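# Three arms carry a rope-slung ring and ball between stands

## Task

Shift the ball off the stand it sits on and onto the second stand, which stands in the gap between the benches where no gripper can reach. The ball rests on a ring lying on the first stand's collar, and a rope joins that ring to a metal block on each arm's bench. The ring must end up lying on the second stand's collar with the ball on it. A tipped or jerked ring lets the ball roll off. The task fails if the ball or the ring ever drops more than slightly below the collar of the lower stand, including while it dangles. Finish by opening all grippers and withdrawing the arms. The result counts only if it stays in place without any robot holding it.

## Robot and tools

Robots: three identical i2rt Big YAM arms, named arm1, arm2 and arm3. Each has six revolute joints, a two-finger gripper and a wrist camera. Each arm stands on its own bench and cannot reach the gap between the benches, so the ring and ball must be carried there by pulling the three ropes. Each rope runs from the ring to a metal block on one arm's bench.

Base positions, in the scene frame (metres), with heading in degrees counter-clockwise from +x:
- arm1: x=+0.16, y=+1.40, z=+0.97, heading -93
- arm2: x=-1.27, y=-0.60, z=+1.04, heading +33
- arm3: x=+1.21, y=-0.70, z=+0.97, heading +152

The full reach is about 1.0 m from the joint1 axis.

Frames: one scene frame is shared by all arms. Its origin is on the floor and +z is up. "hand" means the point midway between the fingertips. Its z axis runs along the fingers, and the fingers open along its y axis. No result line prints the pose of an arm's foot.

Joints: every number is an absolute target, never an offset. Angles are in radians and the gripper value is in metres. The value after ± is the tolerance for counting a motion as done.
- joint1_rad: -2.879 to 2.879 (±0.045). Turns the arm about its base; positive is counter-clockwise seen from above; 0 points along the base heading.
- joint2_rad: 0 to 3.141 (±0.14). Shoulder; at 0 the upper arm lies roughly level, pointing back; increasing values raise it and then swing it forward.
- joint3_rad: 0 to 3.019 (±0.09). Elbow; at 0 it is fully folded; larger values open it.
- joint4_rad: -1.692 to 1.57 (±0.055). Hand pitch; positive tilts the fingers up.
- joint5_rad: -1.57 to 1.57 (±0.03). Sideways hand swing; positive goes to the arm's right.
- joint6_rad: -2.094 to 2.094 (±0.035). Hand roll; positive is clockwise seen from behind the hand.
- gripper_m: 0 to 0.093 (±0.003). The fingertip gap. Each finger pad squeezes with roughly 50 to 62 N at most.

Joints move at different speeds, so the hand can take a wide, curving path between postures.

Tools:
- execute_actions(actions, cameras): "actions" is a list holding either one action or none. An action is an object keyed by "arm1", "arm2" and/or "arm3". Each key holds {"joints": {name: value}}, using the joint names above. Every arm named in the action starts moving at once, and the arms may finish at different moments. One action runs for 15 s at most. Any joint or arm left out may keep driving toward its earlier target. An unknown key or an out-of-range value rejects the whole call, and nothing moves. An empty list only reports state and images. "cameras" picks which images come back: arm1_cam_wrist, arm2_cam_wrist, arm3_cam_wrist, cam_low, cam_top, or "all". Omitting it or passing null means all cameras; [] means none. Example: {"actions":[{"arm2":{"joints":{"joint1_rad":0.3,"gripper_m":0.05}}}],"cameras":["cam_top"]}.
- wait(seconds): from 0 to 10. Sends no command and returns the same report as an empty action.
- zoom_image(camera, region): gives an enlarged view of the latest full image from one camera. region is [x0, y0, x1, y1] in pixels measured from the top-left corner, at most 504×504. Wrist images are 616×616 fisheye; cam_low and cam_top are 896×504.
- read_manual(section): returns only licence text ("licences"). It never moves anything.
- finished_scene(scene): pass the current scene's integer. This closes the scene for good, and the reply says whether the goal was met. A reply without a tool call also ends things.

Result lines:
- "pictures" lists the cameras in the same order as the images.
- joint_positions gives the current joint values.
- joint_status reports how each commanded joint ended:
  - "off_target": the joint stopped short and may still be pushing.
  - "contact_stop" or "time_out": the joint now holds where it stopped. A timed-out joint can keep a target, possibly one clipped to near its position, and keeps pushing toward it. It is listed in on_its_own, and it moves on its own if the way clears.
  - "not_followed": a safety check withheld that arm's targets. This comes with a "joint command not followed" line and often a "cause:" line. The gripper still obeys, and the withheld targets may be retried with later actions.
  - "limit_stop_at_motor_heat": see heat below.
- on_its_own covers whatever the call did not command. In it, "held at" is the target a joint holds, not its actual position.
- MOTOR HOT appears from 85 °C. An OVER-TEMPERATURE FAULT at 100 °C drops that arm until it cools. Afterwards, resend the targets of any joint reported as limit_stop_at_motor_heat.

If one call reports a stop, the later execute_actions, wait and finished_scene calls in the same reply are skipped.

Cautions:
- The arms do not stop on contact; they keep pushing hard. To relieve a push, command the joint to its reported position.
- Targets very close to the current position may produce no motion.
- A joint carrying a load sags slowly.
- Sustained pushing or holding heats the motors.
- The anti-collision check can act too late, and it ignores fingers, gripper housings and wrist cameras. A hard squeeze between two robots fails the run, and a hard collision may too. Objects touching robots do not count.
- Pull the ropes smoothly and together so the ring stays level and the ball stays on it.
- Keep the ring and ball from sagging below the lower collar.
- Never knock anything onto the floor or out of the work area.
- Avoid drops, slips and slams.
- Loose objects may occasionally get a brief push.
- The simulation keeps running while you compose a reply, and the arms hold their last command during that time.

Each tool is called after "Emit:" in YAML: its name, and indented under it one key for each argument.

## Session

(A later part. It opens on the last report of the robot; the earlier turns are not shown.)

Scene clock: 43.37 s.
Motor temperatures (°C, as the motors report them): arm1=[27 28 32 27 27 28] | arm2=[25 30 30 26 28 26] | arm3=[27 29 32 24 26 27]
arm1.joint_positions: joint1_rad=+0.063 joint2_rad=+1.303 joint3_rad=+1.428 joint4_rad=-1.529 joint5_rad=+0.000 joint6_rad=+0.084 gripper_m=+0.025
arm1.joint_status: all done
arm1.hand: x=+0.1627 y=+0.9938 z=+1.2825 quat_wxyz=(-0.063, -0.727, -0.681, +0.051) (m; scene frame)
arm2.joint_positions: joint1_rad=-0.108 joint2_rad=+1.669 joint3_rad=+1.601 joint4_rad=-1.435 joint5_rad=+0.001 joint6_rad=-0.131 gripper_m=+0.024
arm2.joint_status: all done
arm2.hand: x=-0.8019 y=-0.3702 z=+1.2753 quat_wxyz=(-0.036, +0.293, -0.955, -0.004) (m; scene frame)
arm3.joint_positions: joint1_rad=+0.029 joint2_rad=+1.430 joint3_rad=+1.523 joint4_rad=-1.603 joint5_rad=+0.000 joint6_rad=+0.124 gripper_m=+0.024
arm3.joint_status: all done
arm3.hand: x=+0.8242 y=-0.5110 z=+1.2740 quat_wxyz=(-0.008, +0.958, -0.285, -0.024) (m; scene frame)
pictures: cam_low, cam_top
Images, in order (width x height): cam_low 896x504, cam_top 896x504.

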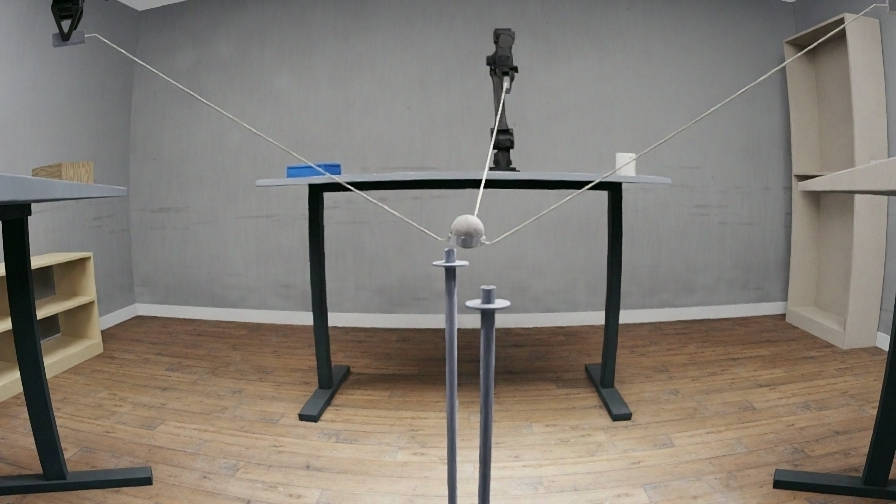

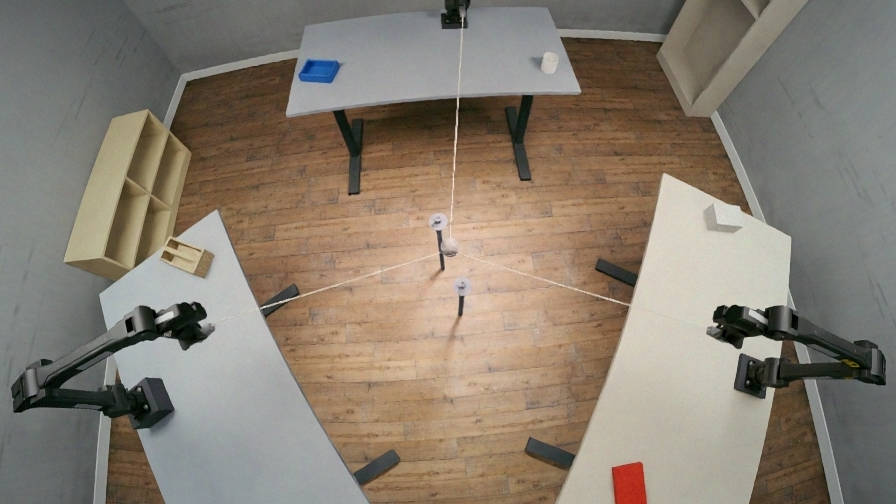

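Emit:
execute_actions:
  actions:
    - {"arm1":{"joints":{"joint1_rad":0.102,"joint2_rad":1.376,"joint3_rad":1.572,"joint6_rad":0.115}},"arm2":{"joints":{"joint1_rad":-0.168,"joint4_rad":-1.47,"joint6_rad":-0.22}},"arm3":{"joints":{"joint1_rad":0.089,"joint2_rad":1.355,"joint3_rad":1.465,"joint6_rad":0.2}}}
  cameras: []

Emit:
execute_actions:
  actions:
    - {"arm1":{"joints":{"joint1_rad":0.123,"joint2_rad":1.466,"joint3_rad":1.665,"joint6_rad":0.137}},"arm2":{"joints":{"joint1_rad":-0.236,"joint6_rad":-0.29}},"arm3":{"joints":{"joint1_rad":0.159,"joint2_rad":1.298,"joint3_rad":1.41,"joint6_rad":0.27}}}
  cameras: []

Emit:
execute_actions:
  actions:
    - {"arm1":{"joints":{"joint1_rad":0.14,"joint2_rad":1.558,"joint3_rad":1.77,"joint4_rad":-1.55,"joint6_rad":0.155}},"arm2":{"joints":{"joint1_rad":-0.305,"joint6_rad":-0.36}},"arm3":{"joints":{"joint1_rad":0.237,"joint2_rad":1.245,"joint3_rad":1.363,"joint6_rad":0.35}}}
  cameras: ["cam_low","cam_top"]

Scene clock: 46.57 s.
Motor temperatures (°C, as the motors report them): arm1=[27 28 33 27 27 28] | arm2=[25 30 30 26 28 26] | arm3=[27 29 32 24 26 27]
arm1.joint_positions: joint1_rad=+0.089 joint2_rad=+1.391 joint3_rad=+1.511 joint4_rad=-1.527 joint5_rad=+0.000 joint6_rad=+0.106 gripper_m=+0.025
arm1.joint_status: all done
arm1.hand: x=+0.1744 y=+0.9608 z=+1.2822 quat_wxyz=(-0.064, -0.726, -0.682, +0.049) (m; scene frame)
arm2.joint_positions: joint1_rad=-0.174 joint2_rad=+1.669 joint3_rad=+1.601 joint4_rad=-1.449 joint5_rad=+0.001 joint6_rad=-0.201 gripper_m=+0.024
arm2.joint_status: all done
arm2.hand: x=-0.7907 y=-0.4028 z=+1.2752 quat_wxyz=(-0.030, +0.295, -0.955, -0.001) (m; scene frame)
arm3.joint_positions: joint1_rad=+0.091 joint2_rad=+1.369 joint3_rad=+1.461 joint4_rad=-1.603 joint5_rad=+0.000 joint6_rad=+0.184 gripper_m=+0.024
arm3.joint_status: all done
arm3.hand: x=+0.8350 y=-0.5444 z=+1.2741 quat_wxyz=(-0.006, +0.959, -0.284, -0.025) (m; scene frame)
pictures: none
No camera images: the call's "cameras" was empty. Leave "cameras" out to get every camera's image.

Scene clock: 47.47 s.
Motor temperatures (°C, as the motors report them): arm1=[27 29 33 27 27 28] | arm2=[25 30 30 26 28 26] | arm3=[27 29 32 24 26 27]
arm1.joint_positions: joint1_rad=+0.109 joint2_rad=+1.480 joint3_rad=+1.602 joint4_rad=-1.527 joint5_rad=+0.000 joint6_rad=+0.128 gripper_m=+0.025
arm1.joint_status: all done
arm1.hand: x=+0.1856 y=+0.9267 z=+1.2816 quat_wxyz=(-0.066, -0.727, -0.682, +0.048) (m; scene frame)
arm2.joint_positions: joint1_rad=-0.242 joint2_rad=+1.669 joint3_rad=+1.601 joint4_rad=-1.449 joint5_rad=+0.001 joint6_rad=-0.271 gripper_m=+0.024
arm2.joint_status: all done
arm2.hand: x=-0.7782 y=-0.4358 z=+1.2753 quat_wxyz=(-0.030, +0.296, -0.955, +0.001) (m; scene frame)
arm3.joint_positions: joint1_rad=+0.161 joint2_rad=+1.313 joint3_rad=+1.407 joint4_rad=-1.603 joint5_rad=+0.000 joint6_rad=+0.254 gripper_m=+0.024
arm3.joint_status: all done
arm3.hand: x=+0.8451 y=-0.5779 z=+1.2736 quat_wxyz=(-0.004, +0.959, -0.284, -0.025) (m; scene frame)
pictures: none
No camera images: the call's "cameras" was empty. Leave "cameras" out to get every camera's image.

Scene clock: 48.40 s.
Motor temperatures (°C, as the motors report them): arm1=[27 29 33 27 27 28] | arm2=[25 30 30 26 28 26] | arm3=[27 29 33 24 26 27]
arm1.joint_positions: joint1_rad=+0.125 joint2_rad=+1.571 joint3_rad=+1.705 joint4_rad=-1.541 joint5_rad=+0.000 joint6_rad=+0.146 gripper_m=+0.025
arm1.joint_status: all done
arm1.hand: x=+0.1959 y=+0.8937 z=+1.2814 quat_wxyz=(-0.066, -0.728, -0.681, +0.046) (m; scene frame)
arm2.joint_positions: joint1_rad=-0.310 joint2_rad=+1.669 joint3_rad=+1.601 joint4_rad=-1.449 joint5_rad=+0.000 joint6_rad=-0.342 gripper_m=+0.024
arm2.joint_status: all done
arm2.hand: x=-0.7679 y=-0.4696 z=+1.2754 quat_wxyz=(-0.030, +0.297, -0.954, +0.003) (m; scene frame)
arm3.joint_positions: joint1_rad=+0.238 joint2_rad=+1.261 joint3_rad=+1.360 joint4_rad=-1.603 joint5_rad=+0.001 joint6_rad=+0.334 gripper_m=+0.024
arm3.joint_status: all done
arm3.hand: x=+0.8551 y=-0.6109 z=+1.2736 quat_wxyz=(-0.002, +0.958, -0.285, -0.028) (m; scene frame)
pictures: cam_low, cam_top
Images, in order (width x height): cam_low 896x504, cam_top 896x504.

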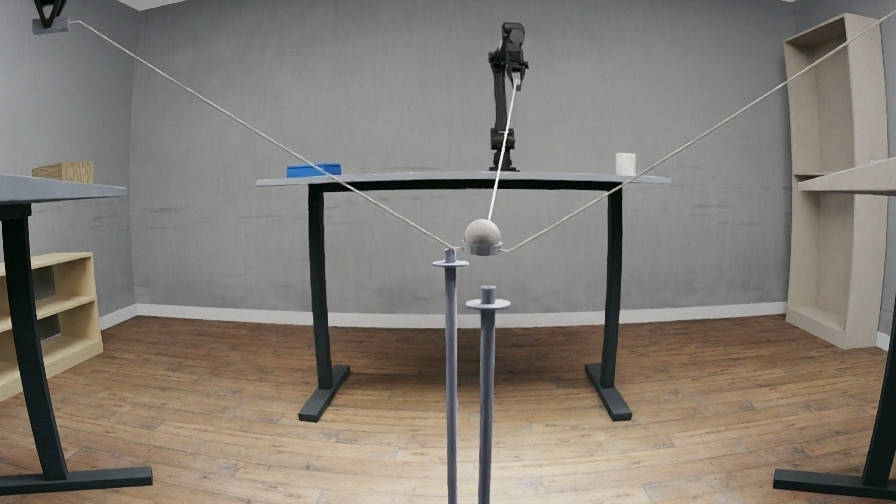

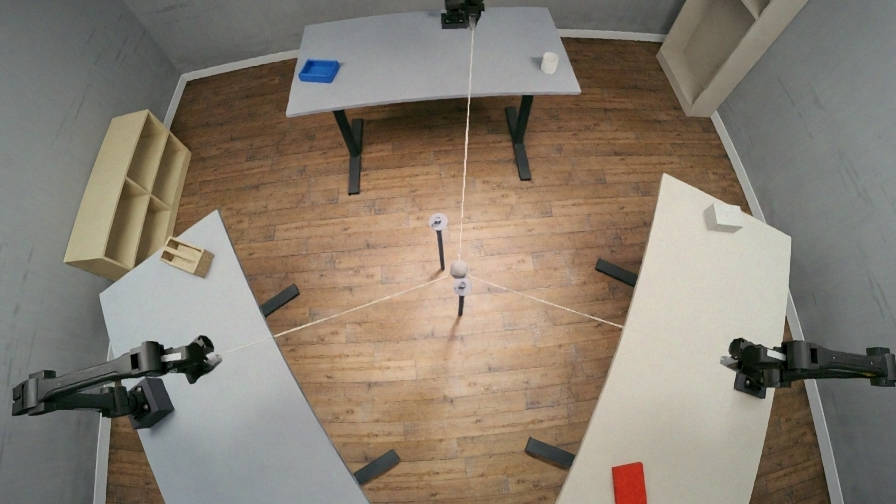

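Emit:
execute_actions:
  actions:
    - {"arm1":{"joints":{"joint1_rad":0.155,"joint2_rad":1.655,"joint3_rad":1.885,"joint4_rad":-1.565,"joint6_rad":0.17}},"arm2":{"joints":{"joint1_rad":-0.374,"joint6_rad":-0.43}},"arm3":{"joints":{"joint1_rad":0.324,"joint2_rad":1.2,"joint3_rad":1.325,"joint6_rad":0.435}}}

Emit:
zoom_image:
  camera: "cam_top"
  region: [400,200,520,320]

Scene clock: 50.23 s.
Motor temperatures (°C, as the motors report them): arm1=[27 29 33 27 27 28] | arm2=[25 30 30 26 28 26] | arm3=[27 29 33 24 26 27]
arm1.joint_positions: joint1_rad=+0.139 joint2_rad=+1.668 joint3_rad=+1.820 joint4_rad=-1.556 joint5_rad=+0.000 joint6_rad=+0.161 gripper_m=+0.025
arm1.joint_status: all done
arm1.hand: x=+0.2062 y=+0.8586 z=+1.2795 quat_wxyz=(-0.067, -0.728, -0.680, +0.046) (m; scene frame)
arm2.joint_positions: joint1_rad=-0.378 joint2_rad=+1.669 joint3_rad=+1.601 joint4_rad=-1.449 joint5_rad=+0.000 joint6_rad=-0.411 gripper_m=+0.024
arm2.joint_status: all done
arm2.hand: x=-0.7599 y=-0.5042 z=+1.2755 quat_wxyz=(-0.030, +0.298, -0.954, +0.004) (m; scene frame)
arm3.joint_positions: joint1_rad=+0.325 joint2_rad=+1.215 joint3_rad=+1.322 joint4_rad=-1.603 joint5_rad=+0.001 joint6_rad=+0.419 gripper_m=+0.024
arm3.joint_status: all done
arm3.hand: x=+0.8642 y=-0.6448 z=+1.2739 quat_wxyz=(+0.002, +0.958, -0.284, -0.032) (m; scene frame)
pictures: arm1_cam_wrist, arm2_cam_wrist, arm3_cam_wrist, cam_low, cam_top
Images, in order (width x height): arm1_cam_wrist 616x616, arm2_cam_wrist 616x616, arm3_cam_wrist 616x616, cam_low 896x504, cam_top 896x504.

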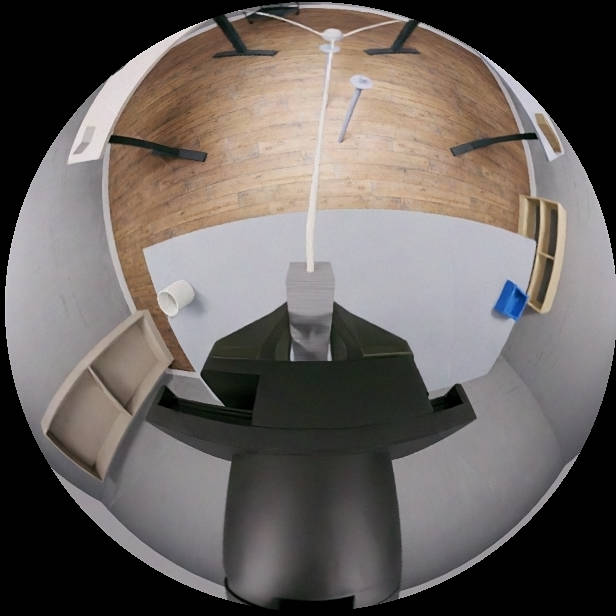

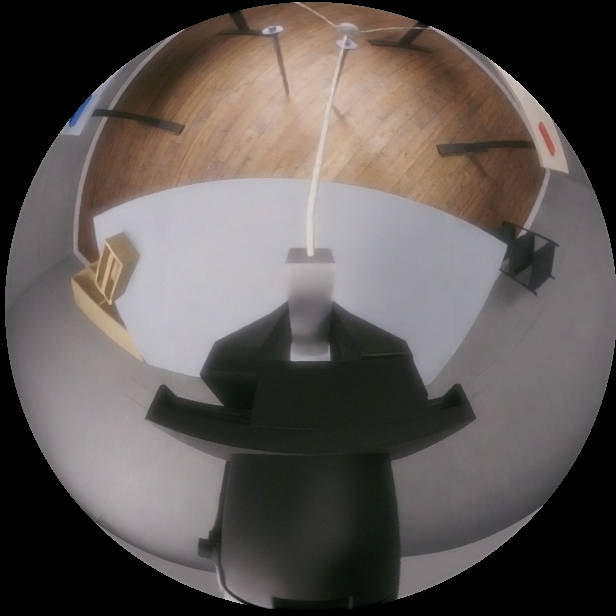

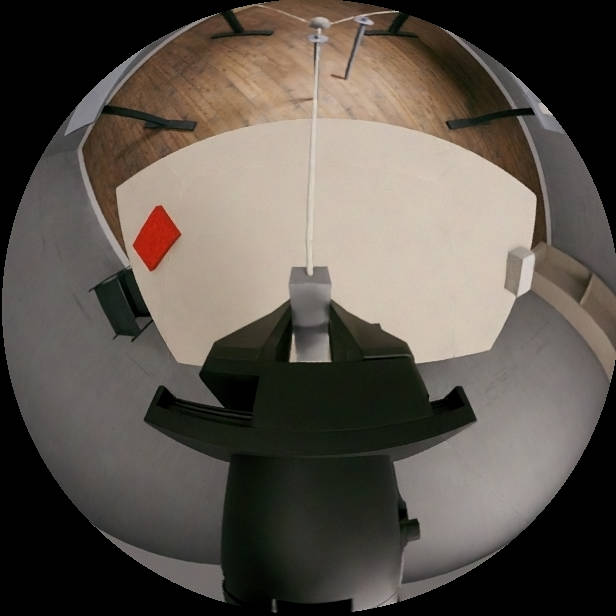

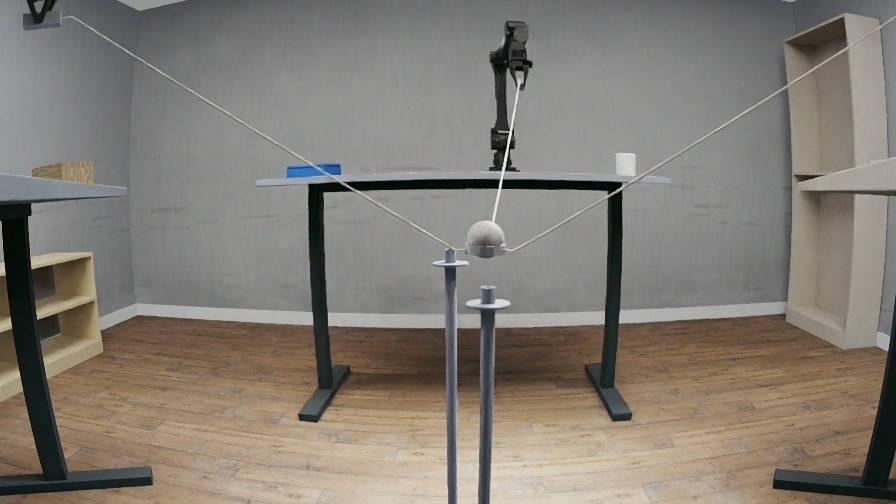

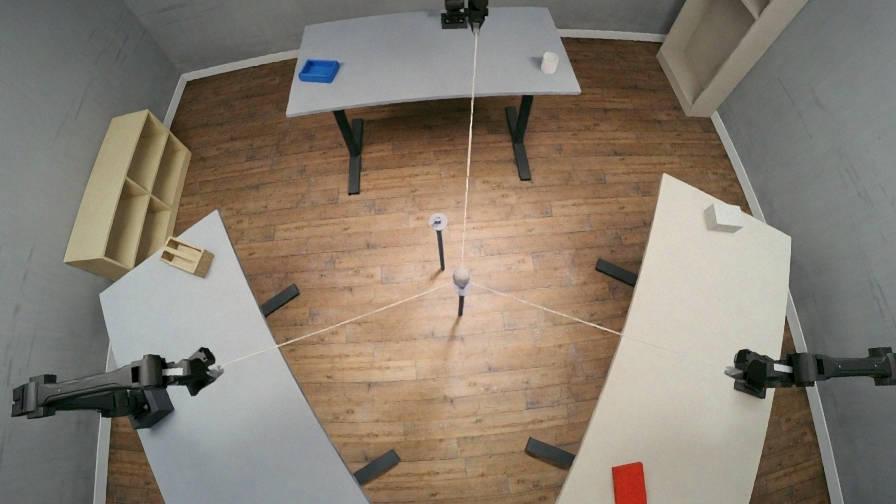

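Region (400, 200, 520, 320) of cam_top's 896x504 image, scaled by 4.200, with more detail than that image has.

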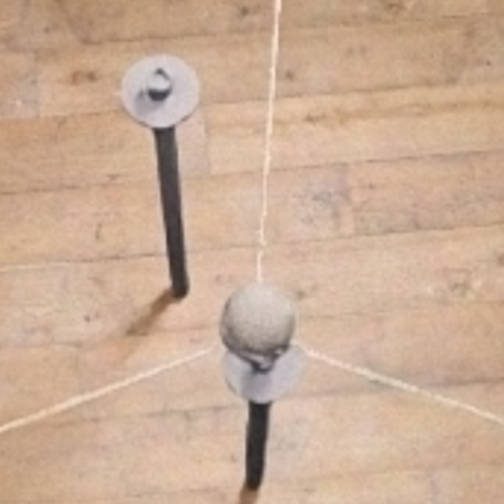

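Emit:
execute_actions:
  actions:
    - {"arm1":{"joints":{"joint4_rad":-1.46}},"arm2":{"joints":{"joint4_rad":-1.395}},"arm3":{"joints":{"joint4_rad":-1.585}}}

Emit:
zoom_image:
  camera: "arm2_cam_wrist"
  region: [280,0,400,120]

Emit:
zoom_image:
  camera: "arm3_cam_wrist"
  region: [260,0,380,120]

Scene clock: 53.07 s.
Motor temperatures (°C, as the motors report them): arm1=[27 29 34 27 27 28] | arm2=[25 30 30 26 28 26] | arm3=[27 29 33 24 26 27]
arm1.joint_positions: joint1_rad=+0.139 joint2_rad=+1.668 joint3_rad=+1.820 joint4_rad=-1.465 joint5_rad=+0.000 joint6_rad=+0.161 gripper_m=+0.025
arm1.joint_status: all done
arm1.hand: x=+0.2082 y=+0.8369 z=+1.2840 quat_wxyz=(-0.103, -0.725, -0.677, +0.074) (m; scene frame)
arm2.joint_positions: joint1_rad=-0.378 joint2_rad=+1.669 joint3_rad=+1.601 joint4_rad=-1.402 joint5_rad=+0.000 joint6_rad=-0.412 gripper_m=+0.024
arm2.joint_status: all done
arm2.hand: x=-0.7488 y=-0.5020 z=+1.2764 quat_wxyz=(-0.053, +0.298, -0.953, +0.007) (m; scene frame)
arm3.joint_positions: joint1_rad=+0.325 joint2_rad=+1.215 joint3_rad=+1.322 joint4_rad=-1.590 joint5_rad=+0.001 joint6_rad=+0.419 gripper_m=+0.024
arm3.joint_status: all done
arm3.hand: x=+0.8611 y=-0.6443 z=+1.2741 quat_wxyz=(+0.002, +0.958, -0.284, -0.038) (m; scene frame)
pictures: arm1_cam_wrist, arm2_cam_wrist, arm3_cam_wrist, cam_low, cam_top
Images, in order (width x height): arm1_cam_wrist 616x616, arm2_cam_wrist 616x616, arm3_cam_wrist 616x616, cam_low 896x504, cam_top 896x504.

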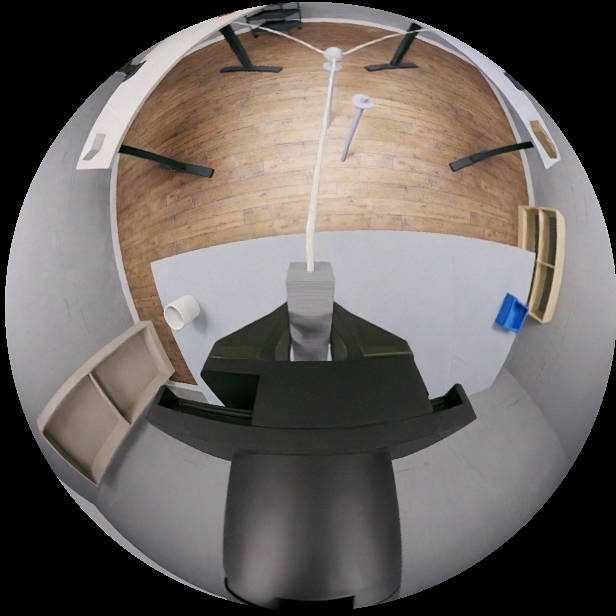

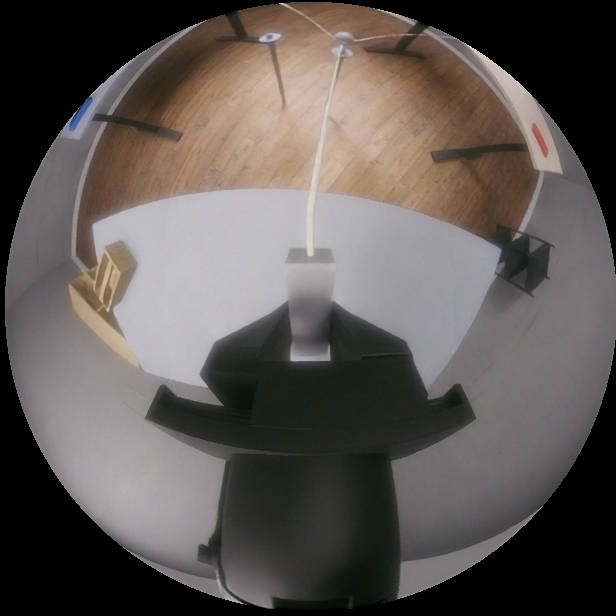

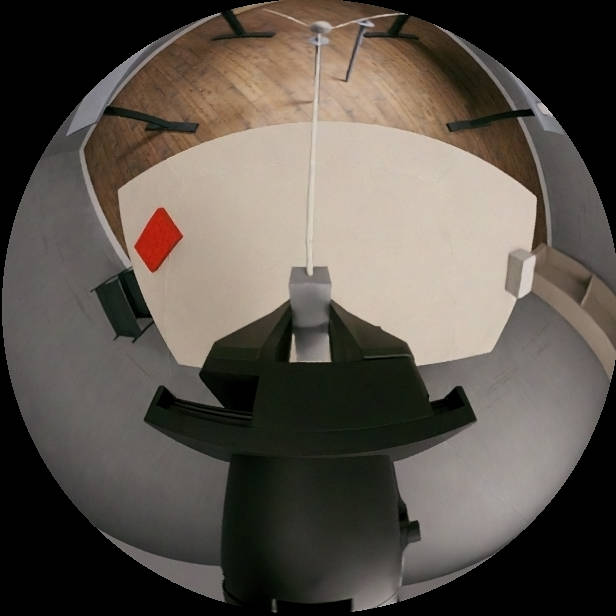

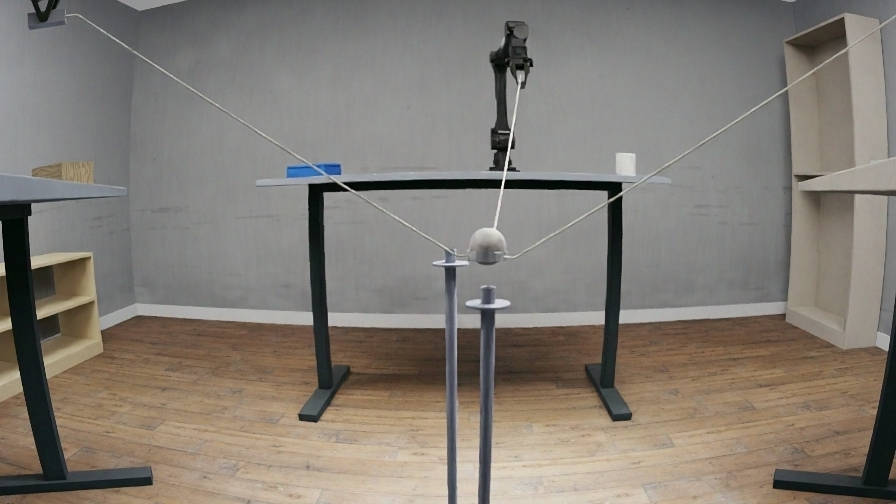

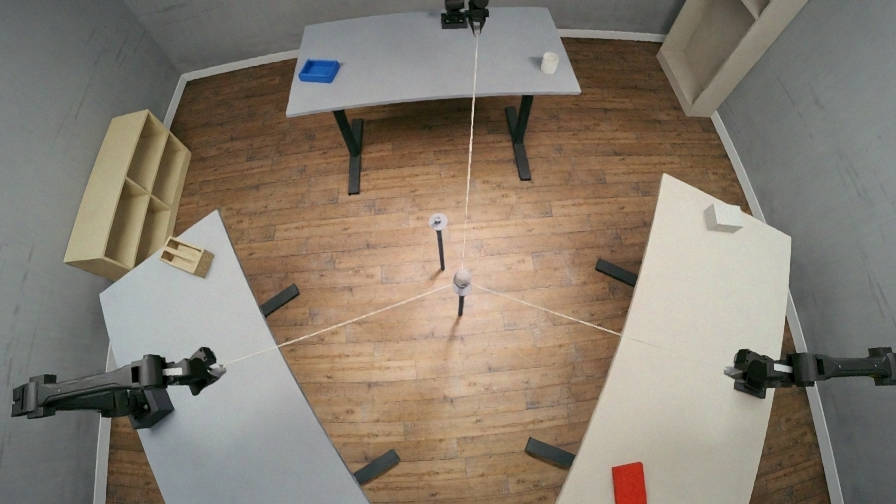

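Region (280, 0, 400, 120) of arm2_cam_wrist's 616x616 image, scaled by 4.200, with more detail than that image has.

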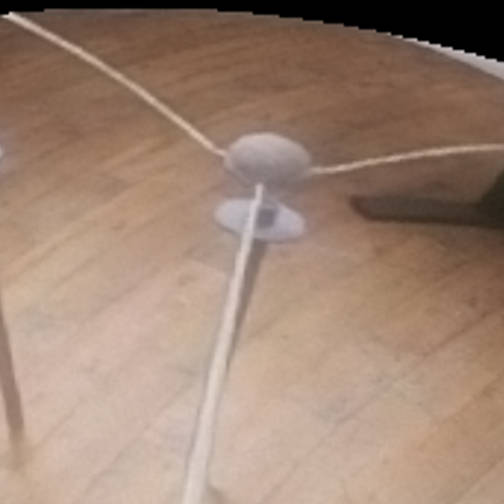

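Region (260, 0, 380, 120) of arm3_cam_wrist's 616x616 image, scaled by 4.200, with more detail than that image has.

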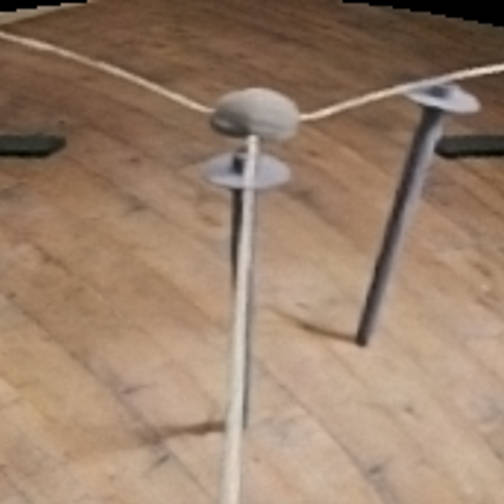

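Emit:
execute_actions:
  actions:
    - {"arm1":{"joints":{"joint2_rad":1.705}},"arm2":{"joints":{"joint4_rad":-1.345}},"arm3":{"joints":{"joint4_rad":-1.535}}}
  cameras: []

Emit:
wait:
  seconds: 1

Emit:
zoom_image:
  camera: "arm2_cam_wrist"
  region: [280,0,400,120]

Emit:
zoom_image:
  camera: "arm3_cam_wrist"
  region: [260,0,380,120]

Scene clock: 56.20 s.
Motor temperatures (°C, as the motors report them): arm1=[27 29 34 27 27 28] | arm2=[25 30 31 26 28 26] | arm3=[27 29 33 24 26 27]
arm1.joint_positions: joint1_rad=+0.139 joint2_rad=+1.717 joint3_rad=+1.820 joint4_rad=-1.464 joint5_rad=+0.000 joint6_rad=+0.161 gripper_m=+0.025
arm1.joint_status: all done
arm1.hand: x=+0.2093 y=+0.8280 z=+1.2571 quat_wxyz=(-0.084, -0.727, -0.679, +0.059) (m; scene frame)
arm2.joint_positions: joint1_rad=-0.378 joint2_rad=+1.669 joint3_rad=+1.601 joint4_rad=-1.355 joint5_rad=+0.000 joint6_rad=-0.412 gripper_m=+0.024
arm2.joint_status: all done
arm2.hand: x=-0.7374 y=-0.4997 z=+1.2780 quat_wxyz=(-0.076, +0.297, -0.952, +0.009) (m; scene frame)
arm3.joint_positions: joint1_rad=+0.325 joint2_rad=+1.215 joint3_rad=+1.322 joint4_rad=-1.543 joint5_rad=+0.001 joint6_rad=+0.419 gripper_m=+0.024
arm3.joint_status: all done
arm3.hand: x=+0.8496 y=-0.6425 z=+1.2753 quat_wxyz=(+0.005, +0.957, -0.284, -0.062) (m; scene frame)
pictures: none
No camera images: the call's "cameras" was empty. Leave "cameras" out to get every camera's image.

Scene clock: 57.20 s.
Motor temperatures (°C, as the motors report them): arm1=[27 29 34 27 27 28] | arm2=[25 30 31 26 28 26] | arm3=[27 29 33 24 26 27]
arm1.joint_positions: joint1_rad=+0.139 joint2_rad=+1.717 joint3_rad=+1.820 joint4_rad=-1.464 joint5_rad=+0.000 joint6_rad=+0.161 gripper_m=+0.025
arm1.joint_status: all done
arm1.hand: x=+0.2093 y=+0.8280 z=+1.2571 quat_wxyz=(-0.084, -0.727, -0.679, +0.059) (m; scene frame)
arm2.joint_positions: joint1_rad=-0.378 joint2_rad=+1.669 joint3_rad=+1.601 joint4_rad=-1.355 joint5_rad=+0.000 joint6_rad=-0.412 gripper_m=+0.024
arm2.joint_status: all done
arm2.hand: x=-0.7374 y=-0.4997 z=+1.2780 quat_wxyz=(-0.076, +0.297, -0.952, +0.009) (m; scene frame)
arm3.joint_positions: joint1_rad=+0.325 joint2_rad=+1.215 joint3_rad=+1.322 joint4_rad=-1.543 joint5_rad=+0.001 joint6_rad=+0.419 gripper_m=+0.024
arm3.joint_status: all done
arm3.hand: x=+0.8496 y=-0.6425 z=+1.2753 quat_wxyz=(+0.005, +0.957, -0.284, -0.062) (m; scene frame)
wait: 1.00 s; at rest by 0.27 s
pictures: arm1_cam_wrist, arm2_cam_wrist, arm3_cam_wrist, cam_low, cam_top
Images, in order (width x height): arm1_cam_wrist 616x616, arm2_cam_wrist 616x616, arm3_cam_wrist 616x616, cam_low 896x504, cam_top 896x504.

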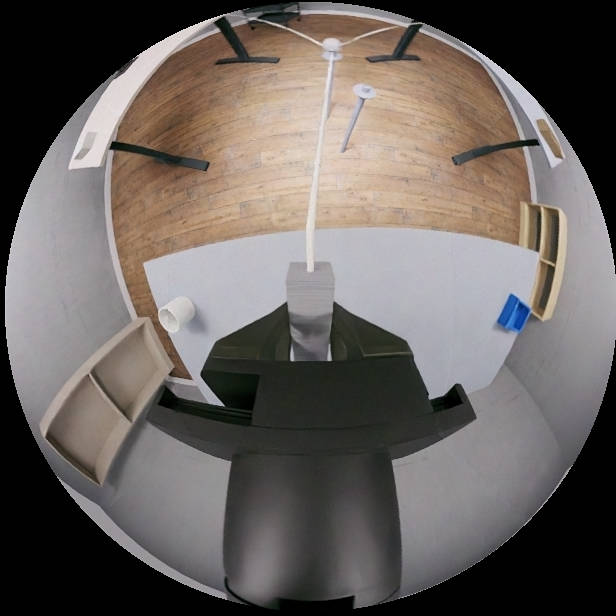

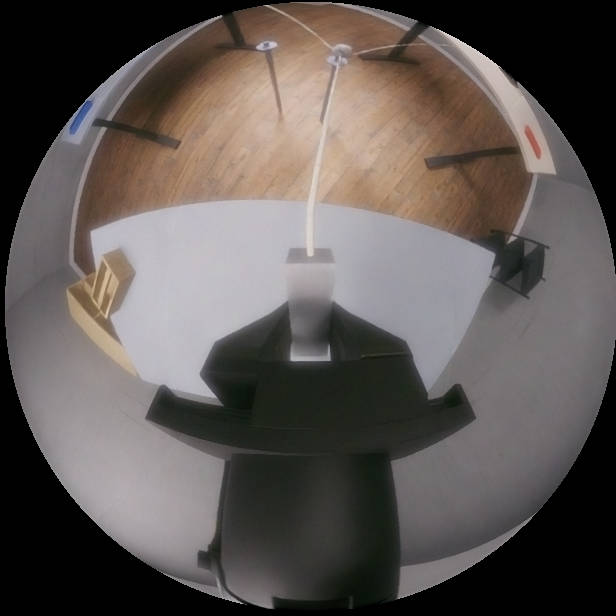

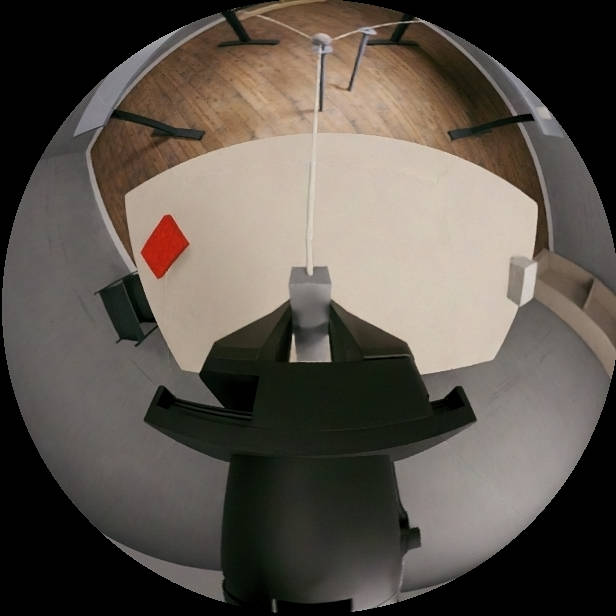

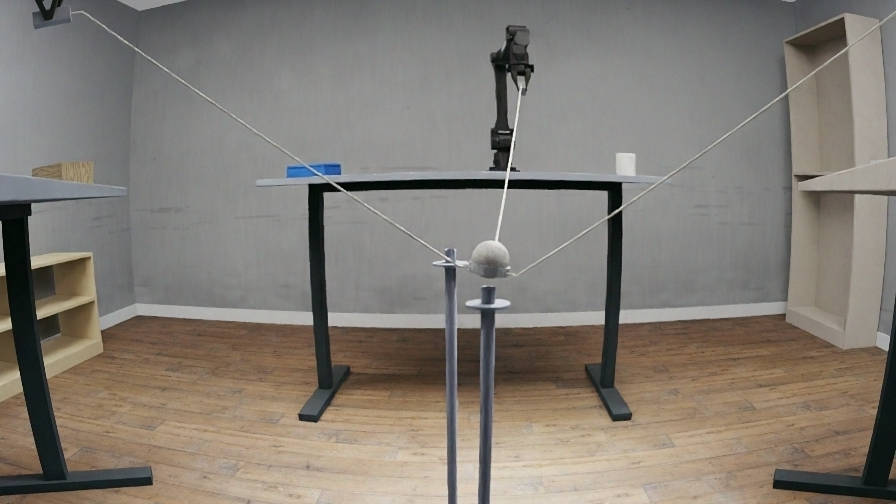

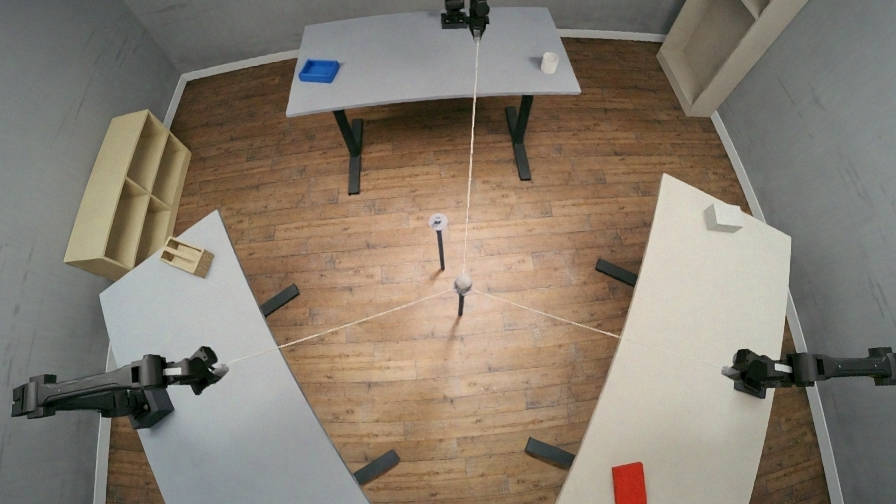

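Region (280, 0, 400, 120) of arm2_cam_wrist's 616x616 image, scaled by 4.200, with more detail than that image has.

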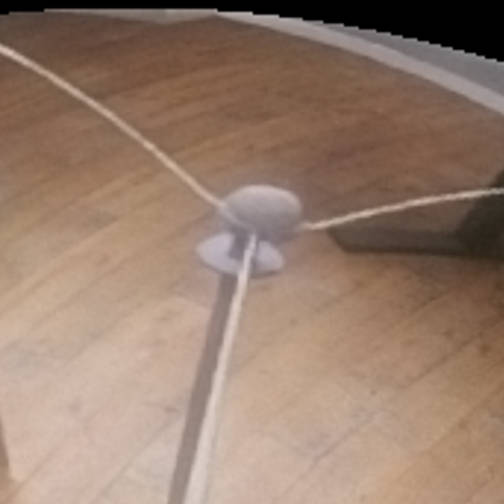

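Region (260, 0, 380, 120) of arm3_cam_wrist's 616x616 image, scaled by 4.200, with more detail than that image has.

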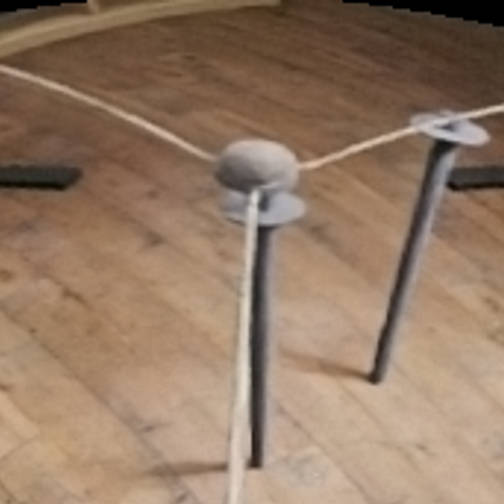

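Emit:
execute_actions:
  actions:
    - {"arm1":{"joints":{"joint4_rad":-1.495}},"arm2":{"joints":{"joint2_rad":1.7}},"arm3":{"joints":{"joint4_rad":-1.485}}}
  cameras: []

Emit:
wait:
  seconds: 1

Emit:
zoom_image:
  camera: "arm2_cam_wrist"
  region: [280,0,400,120]

Emit:
zoom_image:
  camera: "arm3_cam_wrist"
  region: [260,0,380,120]

Scene clock: 59.73 s.
Motor temperatures (°C, as the motors report them): arm1=[27 29 35 27 27 28] | arm2=[25 30 31 27 28 26] | arm3=[27 29 33 24 26 27]
arm1.joint_positions: joint1_rad=+0.139 joint2_rad=+1.717 joint3_rad=+1.820 joint4_rad=-1.483 joint5_rad=+0.000 joint6_rad=+0.161 gripper_m=+0.025
arm1.joint_status: all done
arm1.hand: x=+0.2089 y=+0.8326 z=+1.2562 quat_wxyz=(-0.076, -0.728, -0.680, +0.053) (m; scene frame)
arm2.joint_positions: joint1_rad=-0.378 joint2_rad=+1.707 joint3_rad=+1.601 joint4_rad=-1.354 joint5_rad=+0.000 joint6_rad=-0.412 gripper_m=+0.024
arm2.joint_status: all done
arm2.hand: x=-0.7337 y=-0.4991 z=+1.2580 quat_wxyz=(-0.058, +0.298, -0.953, +0.007) (m; scene frame)
arm3.joint_positions: joint1_rad=+0.325 joint2_rad=+1.215 joint3_rad=+1.322 joint4_rad=-1.494 joint5_rad=+0.001 joint6_rad=+0.419 gripper_m=+0.024
arm3.joint_status: all done
arm3.hand: x=+0.8379 y=-0.6406 z=+1.2770 quat_wxyz=(+0.009, +0.955, -0.283, -0.086) (m; scene frame)
pictures: none
No camera images: the call's "cameras" was empty. Leave "cameras" out to get every camera's image.

Scene clock: 60.73 s.
Motor temperatures (°C, as the motors report them): arm1=[27 30 35 27 27 28] | arm2=[25 30 31 27 28 26] | arm3=[27 29 33 24 26 27]
arm1.joint_positions: joint1_rad=+0.139 joint2_rad=+1.717 joint3_rad=+1.820 joint4_rad=-1.483 joint5_rad=+0.000 joint6_rad=+0.161 gripper_m=+0.025
arm1.joint_status: all done
arm1.hand: x=+0.2089 y=+0.8326 z=+1.2562 quat_wxyz=(-0.076, -0.728, -0.680, +0.053) (m; scene frame)
arm2.joint_positions: joint1_rad=-0.378 joint2_rad=+1.707 joint3_rad=+1.601 joint4_rad=-1.354 joint5_rad=+0.000 joint6_rad=-0.412 gripper_m=+0.024
arm2.joint_status: all done
arm2.hand: x=-0.7337 y=-0.4991 z=+1.2580 quat_wxyz=(-0.058, +0.298, -0.953, +0.007) (m; scene frame)
arm3.joint_positions: joint1_rad=+0.325 joint2_rad=+1.215 joint3_rad=+1.322 joint4_rad=-1.494 joint5_rad=+0.001 joint6_rad=+0.419 gripper_m=+0.024
arm3.joint_status: all done
arm3.hand: x=+0.8379 y=-0.6406 z=+1.2770 quat_wxyz=(+0.009, +0.955, -0.283, -0.086) (m; scene frame)
wait: 1.00 s; at rest by 0.27 s
pictures: arm1_cam_wrist, arm2_cam_wrist, arm3_cam_wrist, cam_low, cam_top
Images, in order (width x height): arm1_cam_wrist 616x616, arm2_cam_wrist 616x616, arm3_cam_wrist 616x616, cam_low 896x504, cam_top 896x504.

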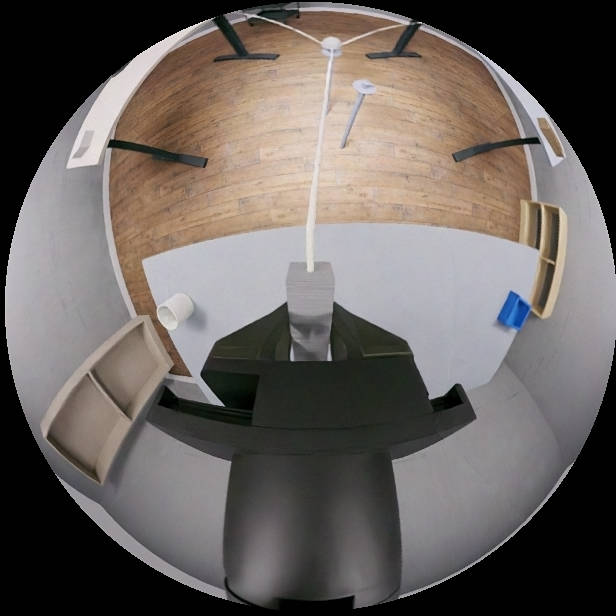

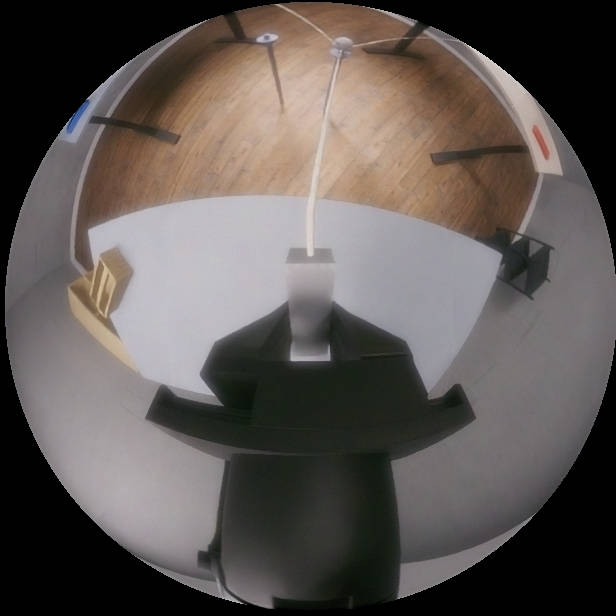

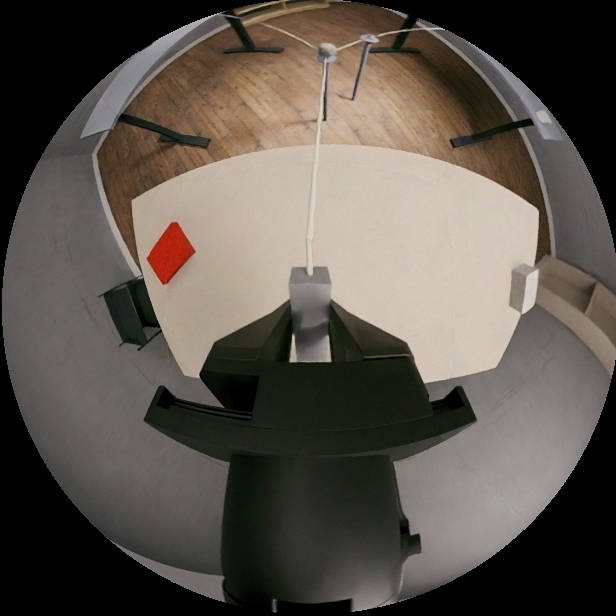

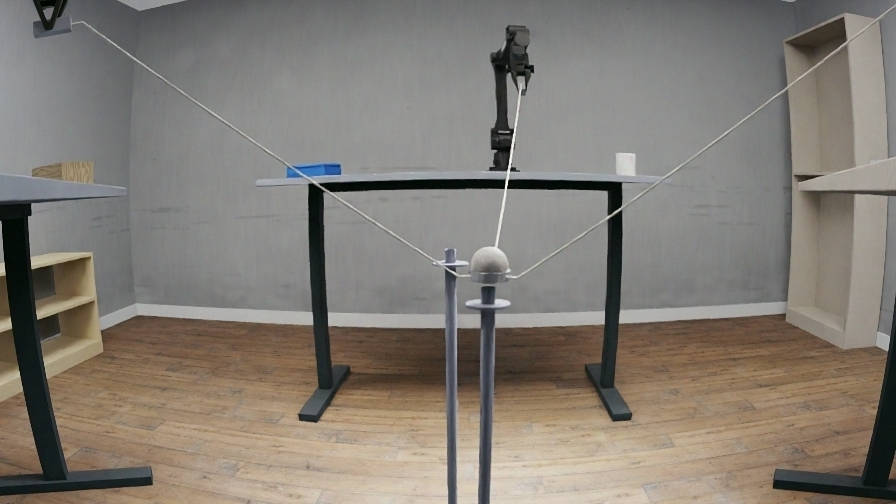

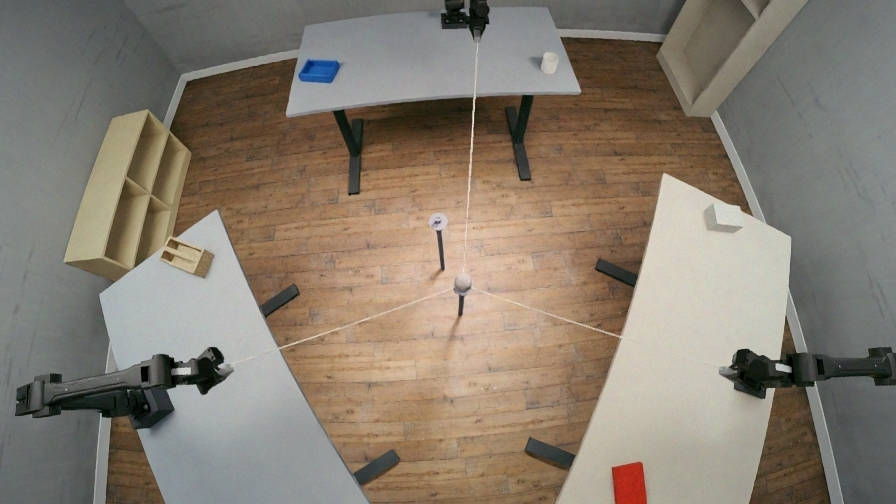

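Region (280, 0, 400, 120) of arm2_cam_wrist's 616x616 image, scaled by 4.200, with more detail than that image has.

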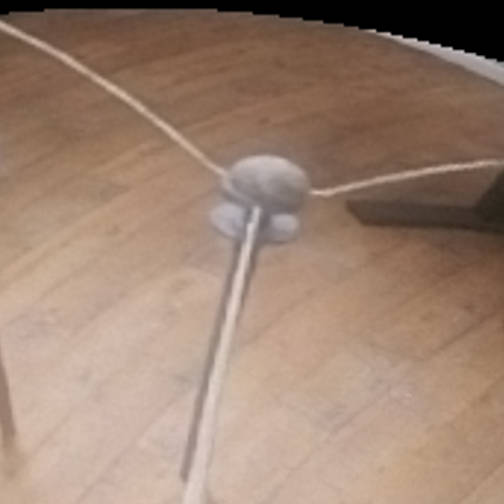

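Region (260, 0, 380, 120) of arm3_cam_wrist's 616x616 image, scaled by 4.200, with more detail than that image has.

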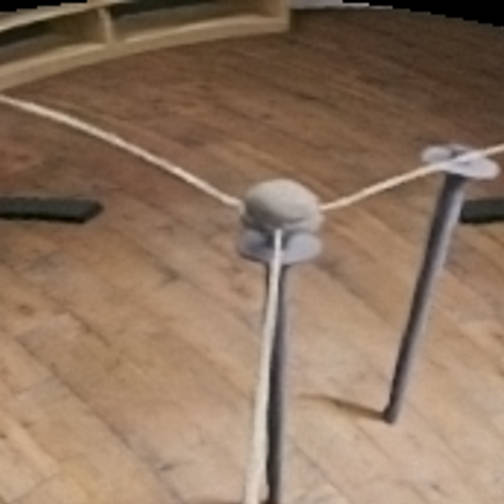

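Well aligned. Lower, arm3 a touch more.

Emit:
execute_actions:
  actions:
    - {"arm1":{"joints":{"joint4_rad":-1.44}},"arm2":{"joints":{"joint4_rad":-1.315}},"arm3":{"joints":{"joint2_rad":1.245}}}
  cameras: ["cam_low"]

Emit:
execute_actions:
  actions:
    - {"arm1":{"joints":{"joint2_rad":1.75}},"arm2":{"joints":{"joint2_rad":1.75}},"arm3":{"joints":{"joint2_rad":1.295}}}
  cameras: ["cam_low"]

Scene clock: 63.13 s.
Motor temperatures (°C, as the motors report them): arm1=[27 30 35 27 27 28] | arm2=[25 30 31 27 28 26] | arm3=[27 29 33 24 26 27]
arm1.joint_positions: joint1_rad=+0.139 joint2_rad=+1.717 joint3_rad=+1.820 joint4_rad=-1.448 joint5_rad=+0.000 joint6_rad=+0.161 gripper_m=+0.025
arm1.joint_status: all done
arm1.hand: x=+0.2097 y=+0.8240 z=+1.2579 quat_wxyz=(-0.091, -0.726, -0.678, +0.064) (m; scene frame)
arm2.joint_positions: joint1_rad=-0.378 joint2_rad=+1.707 joint3_rad=+1.601 joint4_rad=-1.326 joint5_rad=+0.000 joint6_rad=-0.412 gripper_m=+0.024
arm2.joint_status: all done
arm2.hand: x=-0.7270 y=-0.4978 z=+1.2589 quat_wxyz=(-0.072, +0.298, -0.952, +0.009) (m; scene frame)
arm3.joint_positions: joint1_rad=+0.325 joint2_rad=+1.243 joint3_rad=+1.322 joint4_rad=-1.494 joint5_rad=+0.001 joint6_rad=+0.420 gripper_m=+0.024
arm3.joint_status: all done
arm3.hand: x=+0.8333 y=-0.6398 z=+1.2670 quat_wxyz=(+0.007, +0.956, -0.284, -0.072) (m; scene frame)
pictures: cam_low
Images, in order (width x height): cam_low 896x504.

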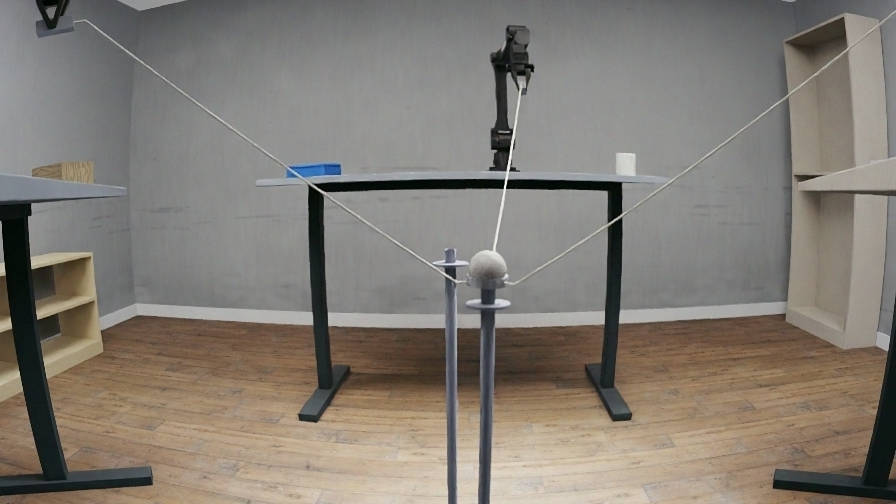

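Scene clock: 63.93 s.
Motor temperatures (°C, as the motors report them): arm1=[27 30 35 27 27 28] | arm2=[25 30 31 27 28 26] | arm3=[27 29 33 24 26 27]
arm1.joint_positions: joint1_rad=+0.139 joint2_rad=+1.753 joint3_rad=+1.820 joint4_rad=-1.448 joint5_rad=+0.000 joint6_rad=+0.161 gripper_m=+0.025
arm1.joint_status: all done
arm1.hand: x=+0.2104 y=+0.8187 z=+1.2381 quat_wxyz=(-0.077, -0.728, -0.680, +0.053) (m; scene frame)
arm2.joint_positions: joint1_rad=-0.378 joint2_rad=+1.754 joint3_rad=+1.601 joint4_rad=-1.326 joint5_rad=+0.000 joint6_rad=-0.413 gripper_m=+0.024
arm2.joint_status: all done
arm2.hand: x=-0.7236 y=-0.4971 z=+1.2334 quat_wxyz=(-0.048, +0.299, -0.953, +0.006) (m; scene frame)
arm3.joint_positions: joint1_rad=+0.325 joint2_rad=+1.299 joint3_rad=+1.322 joint4_rad=-1.494 joint5_rad=+0.001 joint6_rad=+0.420 gripper_m=+0.024
arm3.joint_status: all done
arm3.hand: x=+0.8248 y=-0.6384 z=+1.2464 quat_wxyz=(+0.003, +0.958, -0.284, -0.044) (m; scene frame)
pictures: cam_low
Images, in order (width x height): cam_low 896x504.

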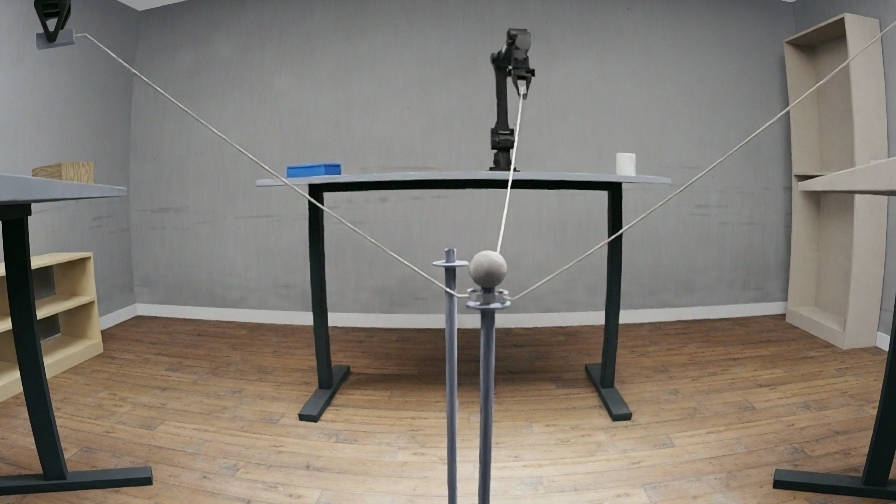

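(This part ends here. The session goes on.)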